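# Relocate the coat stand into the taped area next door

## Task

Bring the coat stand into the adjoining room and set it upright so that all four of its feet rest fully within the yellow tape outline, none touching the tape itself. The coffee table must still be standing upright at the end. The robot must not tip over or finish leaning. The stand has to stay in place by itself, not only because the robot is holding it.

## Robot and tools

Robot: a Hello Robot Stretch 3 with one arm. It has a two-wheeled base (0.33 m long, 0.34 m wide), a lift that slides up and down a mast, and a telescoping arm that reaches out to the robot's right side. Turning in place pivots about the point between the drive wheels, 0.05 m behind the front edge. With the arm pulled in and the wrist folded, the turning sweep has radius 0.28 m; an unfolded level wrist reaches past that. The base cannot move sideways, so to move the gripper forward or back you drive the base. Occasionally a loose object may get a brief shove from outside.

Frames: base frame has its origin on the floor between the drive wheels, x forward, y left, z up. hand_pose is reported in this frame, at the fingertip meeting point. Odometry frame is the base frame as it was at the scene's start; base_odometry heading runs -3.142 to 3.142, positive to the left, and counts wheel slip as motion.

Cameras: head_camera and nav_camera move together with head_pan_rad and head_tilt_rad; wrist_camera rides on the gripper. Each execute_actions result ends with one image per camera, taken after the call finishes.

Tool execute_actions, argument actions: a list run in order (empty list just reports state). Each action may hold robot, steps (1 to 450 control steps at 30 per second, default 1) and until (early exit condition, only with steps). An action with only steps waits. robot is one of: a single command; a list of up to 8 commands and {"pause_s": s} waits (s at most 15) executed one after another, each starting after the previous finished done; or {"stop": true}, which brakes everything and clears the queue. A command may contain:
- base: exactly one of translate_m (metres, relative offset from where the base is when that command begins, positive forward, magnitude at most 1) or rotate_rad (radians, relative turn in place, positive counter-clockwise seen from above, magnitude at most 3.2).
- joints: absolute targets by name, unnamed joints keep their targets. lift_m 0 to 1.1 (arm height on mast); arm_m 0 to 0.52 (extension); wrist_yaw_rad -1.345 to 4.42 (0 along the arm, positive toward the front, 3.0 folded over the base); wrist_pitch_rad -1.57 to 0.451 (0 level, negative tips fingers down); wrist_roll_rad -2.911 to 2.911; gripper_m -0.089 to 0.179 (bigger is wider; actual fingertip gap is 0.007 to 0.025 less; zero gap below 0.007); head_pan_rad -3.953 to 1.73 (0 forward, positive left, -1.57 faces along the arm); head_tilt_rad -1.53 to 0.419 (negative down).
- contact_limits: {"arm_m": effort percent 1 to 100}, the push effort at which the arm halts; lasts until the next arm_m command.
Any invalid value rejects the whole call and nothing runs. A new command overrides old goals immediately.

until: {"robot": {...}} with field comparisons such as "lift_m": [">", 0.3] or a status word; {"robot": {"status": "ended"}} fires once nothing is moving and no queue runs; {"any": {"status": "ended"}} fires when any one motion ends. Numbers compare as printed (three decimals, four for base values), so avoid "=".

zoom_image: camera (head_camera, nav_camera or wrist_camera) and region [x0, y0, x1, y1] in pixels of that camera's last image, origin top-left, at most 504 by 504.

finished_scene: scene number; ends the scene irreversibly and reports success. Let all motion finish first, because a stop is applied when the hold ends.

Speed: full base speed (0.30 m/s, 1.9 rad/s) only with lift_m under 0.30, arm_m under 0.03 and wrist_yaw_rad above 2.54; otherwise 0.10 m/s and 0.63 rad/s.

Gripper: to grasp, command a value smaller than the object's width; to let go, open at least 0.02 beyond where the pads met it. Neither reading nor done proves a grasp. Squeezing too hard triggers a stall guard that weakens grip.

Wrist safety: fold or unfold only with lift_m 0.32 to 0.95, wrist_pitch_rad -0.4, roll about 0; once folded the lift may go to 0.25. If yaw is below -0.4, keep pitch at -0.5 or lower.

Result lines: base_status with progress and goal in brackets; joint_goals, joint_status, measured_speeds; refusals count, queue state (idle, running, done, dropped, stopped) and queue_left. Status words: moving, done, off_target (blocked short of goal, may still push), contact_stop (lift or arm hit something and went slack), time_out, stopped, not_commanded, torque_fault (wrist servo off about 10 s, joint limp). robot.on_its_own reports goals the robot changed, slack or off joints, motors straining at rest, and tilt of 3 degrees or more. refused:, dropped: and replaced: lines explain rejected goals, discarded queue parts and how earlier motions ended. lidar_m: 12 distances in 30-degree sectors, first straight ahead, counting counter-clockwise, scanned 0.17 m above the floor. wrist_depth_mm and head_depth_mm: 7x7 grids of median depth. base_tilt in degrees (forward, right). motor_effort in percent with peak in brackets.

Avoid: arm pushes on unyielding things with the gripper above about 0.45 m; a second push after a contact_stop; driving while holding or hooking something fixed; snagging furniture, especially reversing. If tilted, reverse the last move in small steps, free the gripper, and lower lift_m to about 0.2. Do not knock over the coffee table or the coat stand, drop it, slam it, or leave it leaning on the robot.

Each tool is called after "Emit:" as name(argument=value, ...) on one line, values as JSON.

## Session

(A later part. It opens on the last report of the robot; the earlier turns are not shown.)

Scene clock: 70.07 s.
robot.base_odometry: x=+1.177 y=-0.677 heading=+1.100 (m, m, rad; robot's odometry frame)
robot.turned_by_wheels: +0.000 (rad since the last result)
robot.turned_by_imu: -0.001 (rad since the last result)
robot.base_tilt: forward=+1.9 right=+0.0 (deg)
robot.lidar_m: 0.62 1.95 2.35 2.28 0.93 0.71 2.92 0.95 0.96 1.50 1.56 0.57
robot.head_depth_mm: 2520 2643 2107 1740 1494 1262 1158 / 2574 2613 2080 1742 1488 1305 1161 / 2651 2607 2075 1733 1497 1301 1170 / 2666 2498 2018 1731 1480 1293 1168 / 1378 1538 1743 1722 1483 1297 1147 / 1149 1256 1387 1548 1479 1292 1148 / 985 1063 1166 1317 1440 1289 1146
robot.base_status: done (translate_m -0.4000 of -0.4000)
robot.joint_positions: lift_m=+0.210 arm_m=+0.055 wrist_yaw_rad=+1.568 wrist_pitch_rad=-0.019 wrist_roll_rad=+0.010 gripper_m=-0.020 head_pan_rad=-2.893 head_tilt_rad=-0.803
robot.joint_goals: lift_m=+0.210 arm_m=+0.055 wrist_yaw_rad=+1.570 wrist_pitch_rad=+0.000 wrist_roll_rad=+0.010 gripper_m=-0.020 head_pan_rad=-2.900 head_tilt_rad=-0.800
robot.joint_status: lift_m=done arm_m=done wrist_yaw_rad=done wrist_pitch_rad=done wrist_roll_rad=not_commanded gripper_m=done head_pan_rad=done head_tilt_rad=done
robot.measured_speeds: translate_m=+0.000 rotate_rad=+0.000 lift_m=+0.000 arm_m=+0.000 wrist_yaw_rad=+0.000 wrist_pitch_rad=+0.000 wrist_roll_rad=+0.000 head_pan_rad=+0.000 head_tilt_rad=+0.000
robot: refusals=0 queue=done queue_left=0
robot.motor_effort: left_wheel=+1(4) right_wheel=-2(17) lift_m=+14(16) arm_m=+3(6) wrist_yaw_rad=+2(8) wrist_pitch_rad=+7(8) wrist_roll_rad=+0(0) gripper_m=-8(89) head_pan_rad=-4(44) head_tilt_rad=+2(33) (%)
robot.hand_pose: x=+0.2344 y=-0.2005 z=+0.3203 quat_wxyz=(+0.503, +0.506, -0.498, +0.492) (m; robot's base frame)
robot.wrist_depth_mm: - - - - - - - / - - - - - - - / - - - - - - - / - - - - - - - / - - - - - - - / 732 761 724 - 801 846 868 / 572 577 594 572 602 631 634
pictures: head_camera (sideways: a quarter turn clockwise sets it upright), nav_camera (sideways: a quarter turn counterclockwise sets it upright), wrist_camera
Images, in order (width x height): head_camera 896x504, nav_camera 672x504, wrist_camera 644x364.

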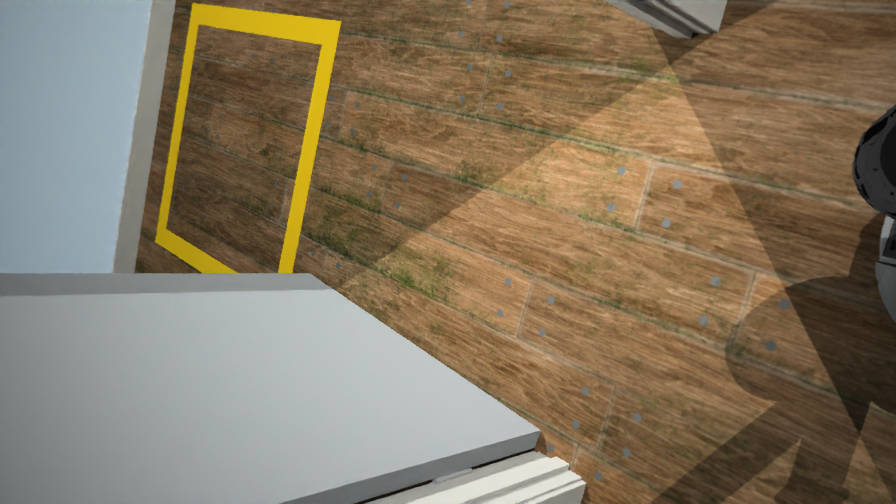

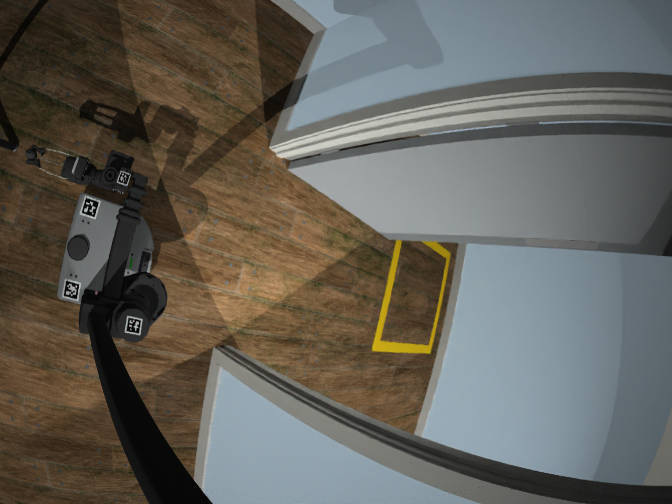

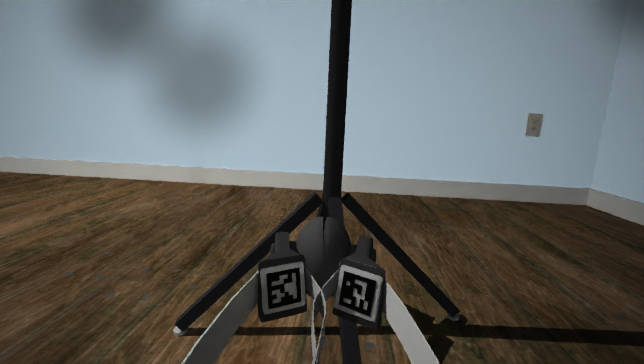

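Slipped off; cage the pole deeper behind the pads.

Emit:
execute_actions(actions=[{"robot":[{"joints":{"gripper_m":0.14,"lift_m":0.23,"head_pan_rad":-1.5,"head_tilt_rad":-1.3},"base":{"translate_m":0.45}},{"joints":{"gripper_m":-0.05}},{"base":{"translate_m":-0.15}}],"steps":450,"until":{"robot":{"status":"ended"}}}])

Scene clock: 80.80 s.
robot.base_odometry: x=+1.314 y=-0.409 heading=+1.101 (m, m, rad; robot's odometry frame)
robot.turned_by_wheels: +0.000 (rad since the last result)
robot.turned_by_imu: +0.000 (rad since the last result)
robot.base_tilt: forward=+1.9 right=-0.1 (deg)
robot.lidar_m: 1.56 1.63 2.27 2.27 1.35 0.99 1.04 1.18 1.42 1.51 0.23 0.19
robot.head_depth_mm: 1537 1448 1372 1303 1241 1196 1130 / 1533 1450 1374 1304 1247 - 1118 / 1534 1445 1370 1312 - - - / 1526 1448 1364 1317 - - 1127 / 1519 1438 1368 1309 1235 1182 1130 / 1527 1441 1362 1290 1221 1178 1127 / 1520 1440 1361 1267 1231 1180 1127
robot.base_status: done (translate_m -0.1499 of -0.1500)
robot.joint_positions: lift_m=+0.230 arm_m=+0.055 wrist_yaw_rad=+1.569 wrist_pitch_rad=-0.019 wrist_roll_rad=+0.010 gripper_m=-0.039 head_pan_rad=-1.506 head_tilt_rad=-1.285
robot.joint_goals: lift_m=+0.230 arm_m=+0.055 wrist_yaw_rad=+1.570 wrist_pitch_rad=+0.000 wrist_roll_rad=+0.010 gripper_m=-0.041 head_pan_rad=-1.500 head_tilt_rad=-1.300
robot.joint_status: lift_m=done arm_m=done wrist_yaw_rad=done wrist_pitch_rad=done wrist_roll_rad=not_commanded gripper_m=done head_pan_rad=done head_tilt_rad=done
robot.measured_speeds: translate_m=+0.000 rotate_rad=+0.000 lift_m=+0.000 arm_m=+0.000 wrist_yaw_rad=+0.000 wrist_pitch_rad=+0.000 wrist_roll_rad=+0.000 head_pan_rad=+0.000 head_tilt_rad=+0.000
robot: refusals=0 queue=done queue_left=0
robot.on_its_own: gripper_m is held at -0.041, not at your -0.050, by its stall guard, which is still easing
robot.motor_effort: left_wheel=+3(6) right_wheel=-17(28) lift_m=+30(33) arm_m=+3(3) wrist_yaw_rad=+2(10) wrist_pitch_rad=+7(8) wrist_roll_rad=+0(0) gripper_m=-27(100) head_pan_rad=+3(44) head_tilt_rad=-11(49) (%)
robot.hand_pose: x=+0.2344 y=-0.2003 z=+0.3393 quat_wxyz=(+0.503, +0.507, -0.498, +0.492) (m; robot's base frame)
robot.wrist_depth_mm: - - - 106 - - - / - - - 109 - - - / - - - 113 - - - / - - - 116 - - - / - - - 120 - - - / 783 788 881 124 890 871 901 / 605 610 617 129 639 651 676
pictures: head_camera (sideways: a quarter turn clockwise sets it upright), nav_camera (sideways: a quarter turn counterclockwise sets it upright), wrist_camera
Images, in order (width x height): head_camera 896x504, nav_camera 672x504, wrist_camera 644x364.

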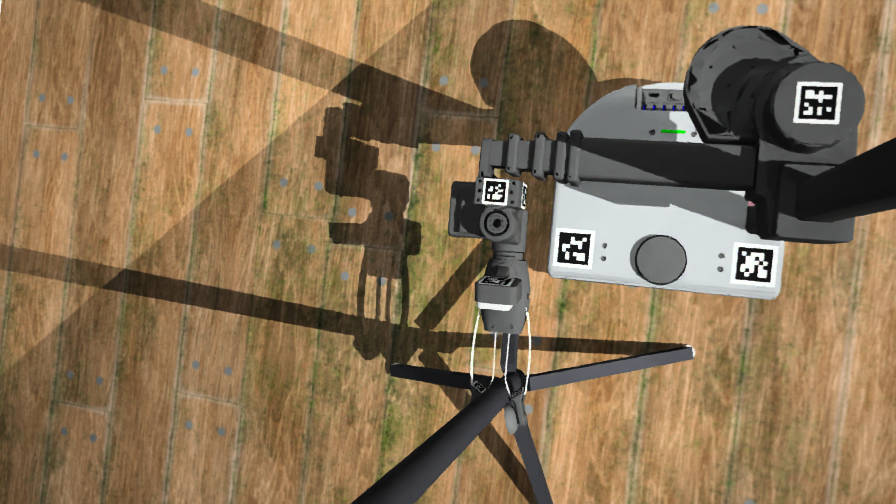

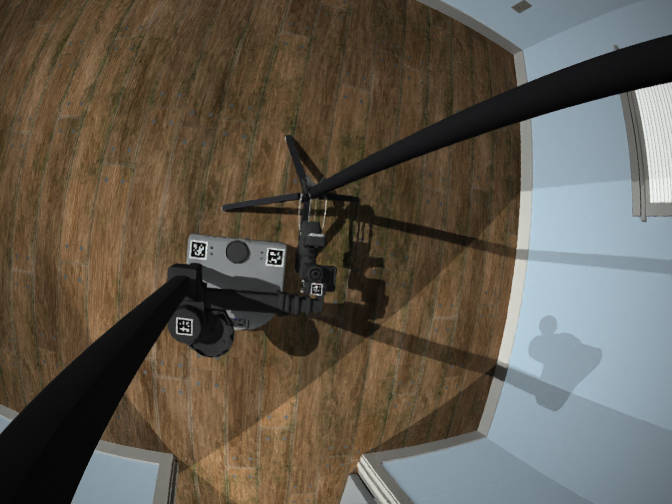

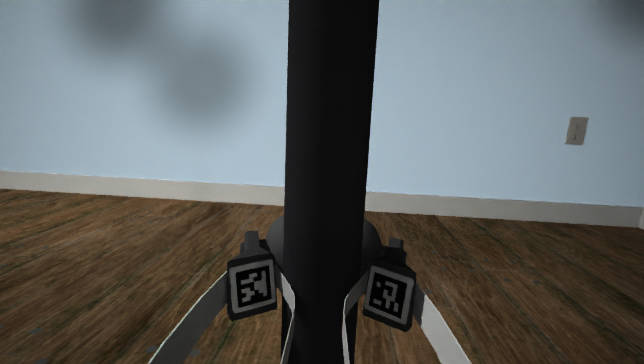

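Works. Bias the rear slightly away from the near jamb.

Emit:
execute_actions(actions=[{"robot":[{"base":{"rotate_rad":0.03}},{"base":{"translate_m":-0.8}}],"steps":450,"until":{"robot":{"status":"ended"}}}])

Scene clock: 91.13 s.
robot.base_odometry: x=+0.973 y=-1.133 heading=+1.131 (m, m, rad; robot's odometry frame)
robot.turned_by_wheels: +0.030 (rad since the last result)
robot.turned_by_imu: +0.029 (rad since the last result)
robot.base_tilt: forward=+2.0 right=-0.1 (deg)
robot.lidar_m: 2.36 2.50 2.37 0.56 0.36 2.47 2.42 0.76 0.65 0.85 0.22 0.19
robot.head_depth_mm: 916 921 1180 1302 1248 1199 1129 / 1508 1374 1343 1301 1256 - 1117 / 1532 1445 1365 1309 - - - / 1525 1448 1367 1307 - - 1120 / 1524 1441 1365 1312 1237 1183 1133 / 1522 1438 1368 1289 1224 1185 1129 / 1524 1434 1360 1265 1226 1179 1127
robot.base_status: done (translate_m -0.7999 of -0.8000)
robot.joint_positions: lift_m=+0.230 arm_m=+0.055 wrist_yaw_rad=+1.569 wrist_pitch_rad=-0.019 wrist_roll_rad=+0.010 gripper_m=-0.019 head_pan_rad=-1.506 head_tilt_rad=-1.285
robot.joint_goals: lift_m=+0.230 arm_m=+0.055 wrist_yaw_rad=+1.570 wrist_pitch_rad=+0.000 wrist_roll_rad=+0.010 gripper_m=-0.020 head_pan_rad=-1.500 head_tilt_rad=-1.300
robot.joint_status: lift_m=done arm_m=done wrist_yaw_rad=done wrist_pitch_rad=done wrist_roll_rad=not_commanded gripper_m=done head_pan_rad=done head_tilt_rad=done
robot.measured_speeds: translate_m=+0.000 rotate_rad=+0.000 lift_m=+0.000 arm_m=+0.000 wrist_yaw_rad=+0.000 wrist_pitch_rad=+0.000 wrist_roll_rad=+0.000 head_pan_rad=+0.000 head_tilt_rad=+0.000
robot: refusals=0 queue=done queue_left=0
robot.on_its_own: gripper_m is held at -0.020, not at your -0.050, by its stall guard, which is not easing now
robot.motor_effort: left_wheel=+1(6) right_wheel=-14(30) lift_m=+30(30) arm_m=+1(3) wrist_yaw_rad=+2(23) wrist_pitch_rad=+7(8) wrist_roll_rad=+0(0) gripper_m=-19(27) head_pan_rad=+3(3) head_tilt_rad=-10(10) (%)
robot.hand_pose: x=+0.2344 y=-0.2004 z=+0.3393 quat_wxyz=(+0.503, +0.507, -0.498, +0.492) (m; robot's base frame)
robot.wrist_depth_mm: - - - 106 - - - / - - - 109 - - - / - - - 113 - - - / - - - 117 - - - / - - - 120 - - - / 786 804 852 124 880 900 907 / 603 619 620 128 629 656 669
pictures: head_camera (sideways: a quarter turn clockwise sets it upright), nav_camera (sideways: a quarter turn counterclockwise sets it upright), wrist_camera
Images, in order (width x height): head_camera 896x504, nav_camera 672x504, wrist_camera 644x364.

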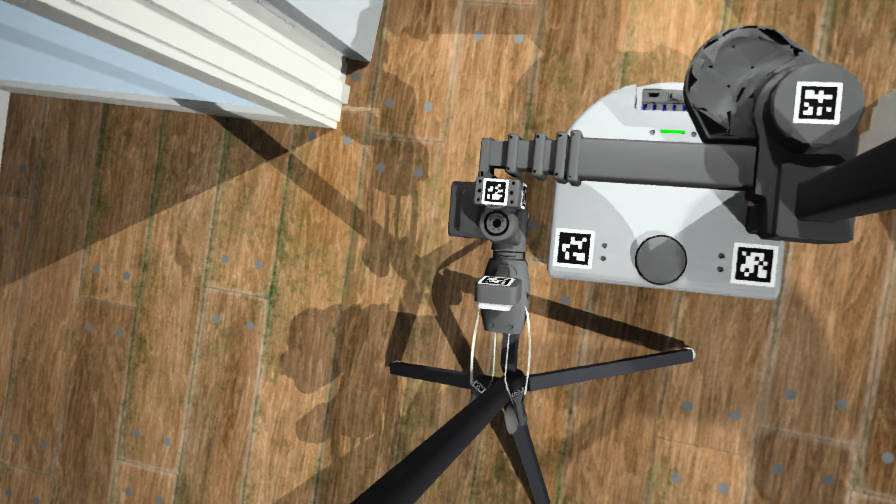

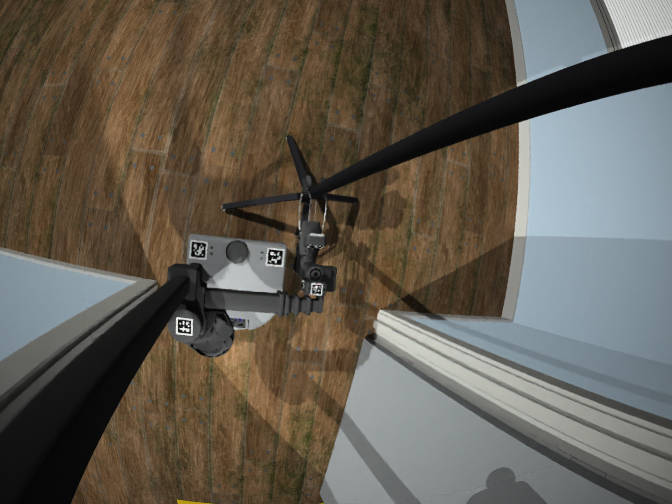

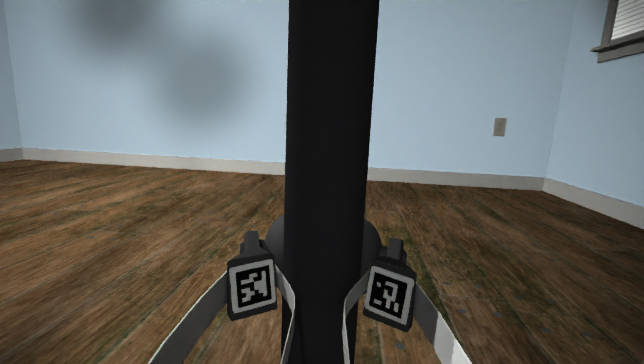

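Emit:
execute_actions(actions=[{"robot":[{"base":{"rotate_rad":-0.05}},{"base":{"translate_m":-0.9},"joints":{"head_pan_rad":-2.0}}],"steps":450,"until":{"robot":{"status":"ended"}}}])

Scene clock: 102.17 s.
robot.base_odometry: x=+0.550 y=-1.927 heading=+1.082 (m, m, rad; robot's odometry frame)
robot.turned_by_wheels: -0.049 (rad since the last result)
robot.turned_by_imu: -0.050 (rad since the last result)
robot.base_tilt: forward=+2.0 right=+0.0 (deg)
robot.lidar_m: 3.25 0.67 0.88 1.74 1.82 1.57 1.51 1.58 0.54 0.53 0.23 0.19
robot.head_depth_mm: 1534 1444 1375 1306 1250 1177 1152 / 1525 1443 1370 1301 1258 - 1122 / 719 1416 1364 1305 - - 1131 / 666 854 1193 1307 - - 1129 / 637 808 1112 1309 1230 1174 1129 / 612 772 1038 1284 1229 1173 1129 / 590 734 976 1279 1210 1181 1131
robot.base_status: done (translate_m -0.8999 of -0.9000)
robot.joint_positions: lift_m=+0.230 arm_m=+0.055 wrist_yaw_rad=+1.573 wrist_pitch_rad=-0.019 wrist_roll_rad=+0.010 gripper_m=-0.019 head_pan_rad=-1.993 head_tilt_rad=-1.285
robot.joint_goals: lift_m=+0.230 arm_m=+0.055 wrist_yaw_rad=+1.570 wrist_pitch_rad=+0.000 wrist_roll_rad=+0.010 gripper_m=-0.020 head_pan_rad=-2.000 head_tilt_rad=-1.300
robot.joint_status: lift_m=done arm_m=done wrist_yaw_rad=done wrist_pitch_rad=done wrist_roll_rad=not_commanded gripper_m=done head_pan_rad=done head_tilt_rad=done
robot.measured_speeds: translate_m=+0.000 rotate_rad=+0.000 lift_m=+0.000 arm_m=+0.000 wrist_yaw_rad=+0.000 wrist_pitch_rad=+0.000 wrist_roll_rad=+0.000 head_pan_rad=+0.000 head_tilt_rad=+0.000
robot: refusals=0 queue=done queue_left=0
robot.on_its_own: gripper_m is held at -0.020, not at your -0.050, by its stall guard, which is not easing now
robot.motor_effort: left_wheel=+4(6) right_wheel=-18(28) lift_m=+30(30) arm_m=+2(1) wrist_yaw_rad=-3(26) wrist_pitch_rad=+8(8) wrist_roll_rad=+0(0) gripper_m=-19(21) head_pan_rad=-4(31) head_tilt_rad=-10(11) (%)
robot.hand_pose: x=+0.2344 y=-0.1993 z=+0.3394 quat_wxyz=(+0.502, +0.508, -0.497, +0.493) (m; robot's base frame)
robot.wrist_depth_mm: 568 - - 106 - - 549 / 575 - - 110 - - 493 / 582 - - 113 - - 486 / 589 - - 117 - - 478 / 595 - - 120 - - 468 / 626 786 858 123 894 895 464 / 596 613 623 129 644 659 454
pictures: head_camera (sideways: a quarter turn clockwise sets it upright), nav_camera (sideways: a quarter turn counterclockwise sets it upright), wrist_camera
Images, in order (width x height): head_camera 896x504, nav_camera 672x504, wrist_camera 644x364.

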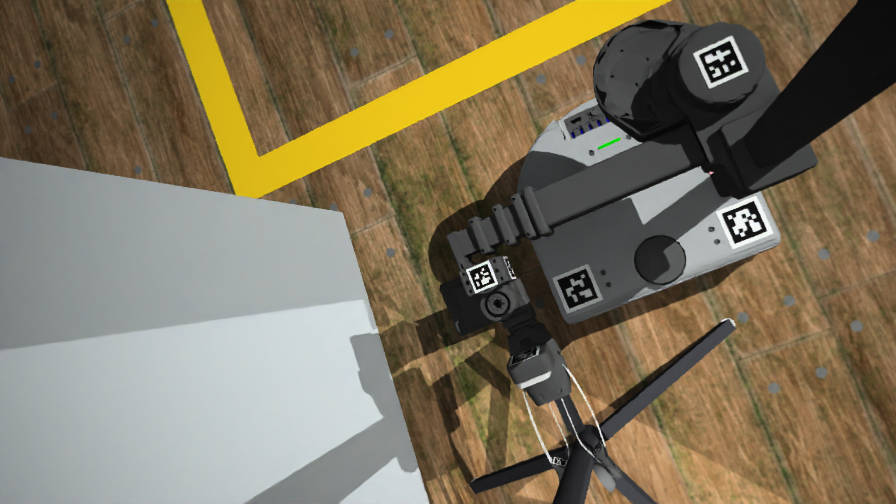

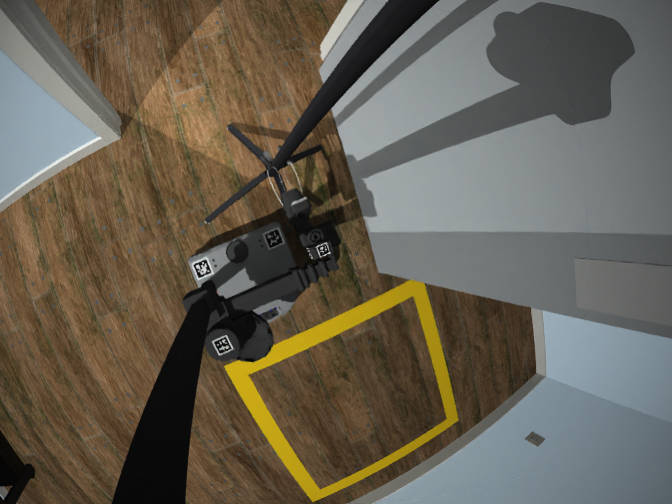

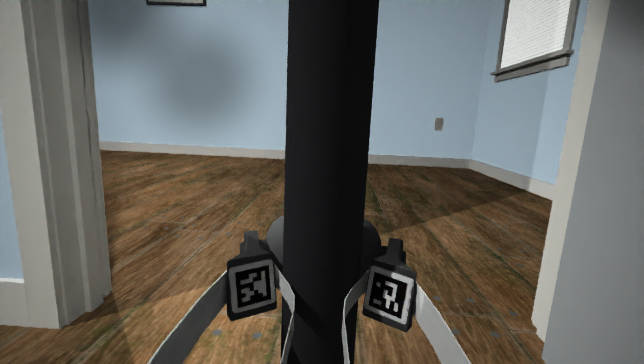

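Emit:
execute_actions(actions=[{"robot":[{"base":{"translate_m":-0.6},"joints":{"head_pan_rad":-0.8}},{"base":{"rotate_rad":0.1}},{"base":{"translate_m":-0.47}},{"joints":{"gripper_m":0.12}},{"base":{"translate_m":-0.03}}],"steps":450,"until":{"robot":{"status":"ended"}}},{"steps":200,"until":{"robot":{"status":"ended"}}}])

Scene clock: 120.10 s.
robot.base_odometry: x=+0.078 y=-2.920 heading=+1.181 (m, m, rad; robot's odometry frame)
robot.turned_by_wheels: +0.100 (rad since the last result)
robot.turned_by_imu: +0.096 (rad since the last result)
robot.base_tilt: forward=+1.9 right=-0.1 (deg)
robot.lidar_m: 1.74 1.85 1.84 1.17 0.53 0.42 0.41 0.45 0.66 1.39 0.24 0.23
robot.head_depth_mm: 1536 1450 1375 1306 1242 1186 1060 / 1531 1445 1371 1302 1231 1179 1138 / 1534 1442 1366 1301 1242 - - / 1502 1425 1355 1275 1244 - - / 371 1378 1360 1289 1233 1196 - / 1295 1448 1366 1298 1239 1181 1131 / 1507 1435 1366 1298 1234 1177 1133
robot.base_status: done (translate_m -0.0300 of -0.0300)
robot.joint_positions: lift_m=+0.230 arm_m=+0.055 wrist_yaw_rad=+1.525 wrist_pitch_rad=-0.019 wrist_roll_rad=+0.010 gripper_m=+0.120 head_pan_rad=-0.807 head_tilt_rad=-1.285
robot.joint_goals: lift_m=+0.230 arm_m=+0.055 wrist_yaw_rad=+1.523 wrist_pitch_rad=+0.000 wrist_roll_rad=+0.010 gripper_m=+0.120 head_pan_rad=-0.800 head_tilt_rad=-1.300
robot.joint_status: lift_m=done arm_m=done wrist_yaw_rad=done wrist_pitch_rad=done wrist_roll_rad=not_commanded gripper_m=done head_pan_rad=done head_tilt_rad=done
robot.measured_speeds: translate_m=+0.000 rotate_rad=+0.000 lift_m=+0.000 arm_m=+0.000 wrist_yaw_rad=+0.000 wrist_pitch_rad=+0.000 wrist_roll_rad=+0.000 head_pan_rad=+0.000 head_tilt_rad=+0.000
robot: refusals=0 queue=done queue_left=0
robot.on_its_own: wrist_yaw_rad is held at +1.523, not at your +1.570, by its stall guard, which is not easing now
robot.motor_effort: left_wheel=-2(10) right_wheel=+2(29) lift_m=+29(30) arm_m=-2(2) wrist_yaw_rad=-1(55) wrist_pitch_rad=+7(7) wrist_roll_rad=+0(0) gripper_m=+0(82) head_pan_rad=+4(43) head_tilt_rad=-10(10) (%)
robot.hand_pose: x=+0.2341 y=-0.2117 z=+0.3394 quat_wxyz=(+0.514, +0.496, -0.509, +0.481) (m; robot's base frame)
robot.wrist_depth_mm: - - - 136 - 778 - / - - - 141 - 892 - / - - - 145 - 810 - / - - - 150 - - - / - - - 155 - - - / 768 834 819 161 859 913 911 / 605 600 630 166 641 626 669
pictures: head_camera (sideways: a quarter turn clockwise sets it upright), nav_camera (sideways: a quarter turn counterclockwise sets it upright), wrist_camera
Images, in order (width x height): head_camera 896x504, nav_camera 672x504, wrist_camera 644x364.

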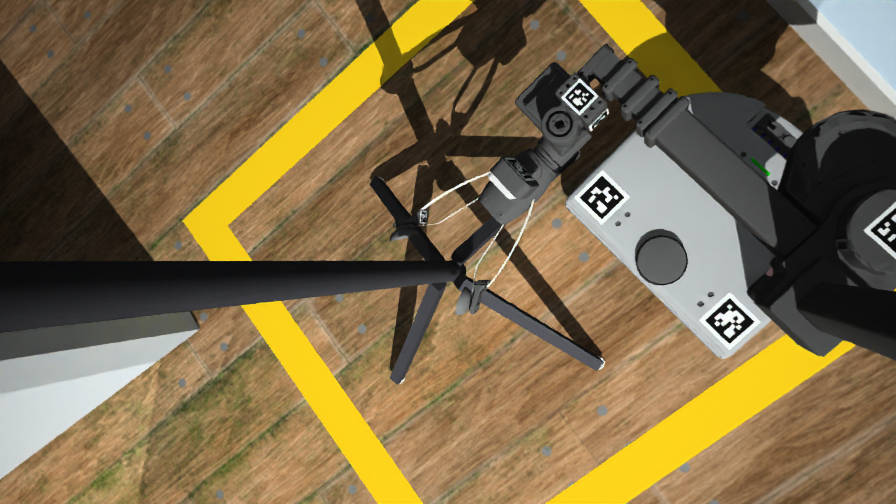

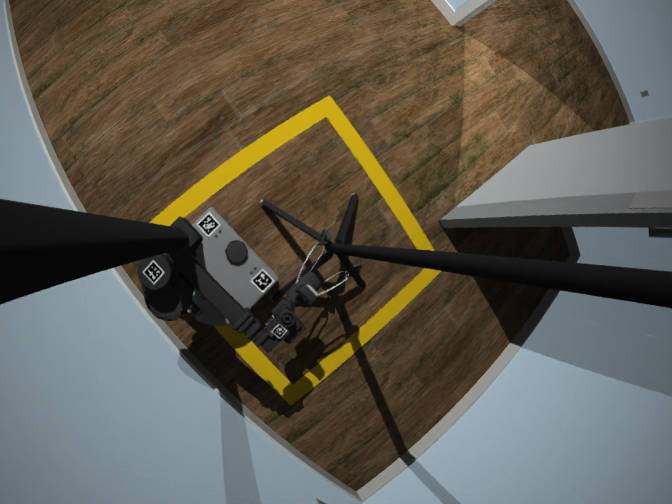

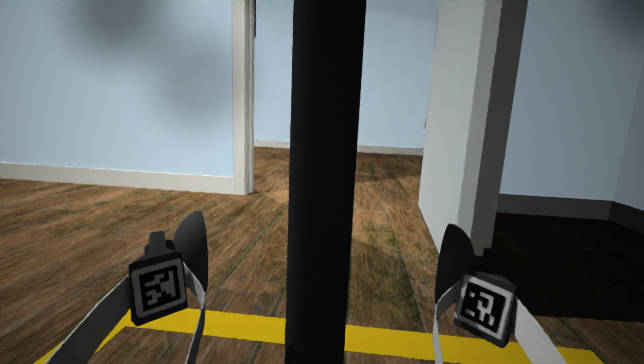

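Emit:
finished_scene(scene=1)

The scene is finished: the task was done.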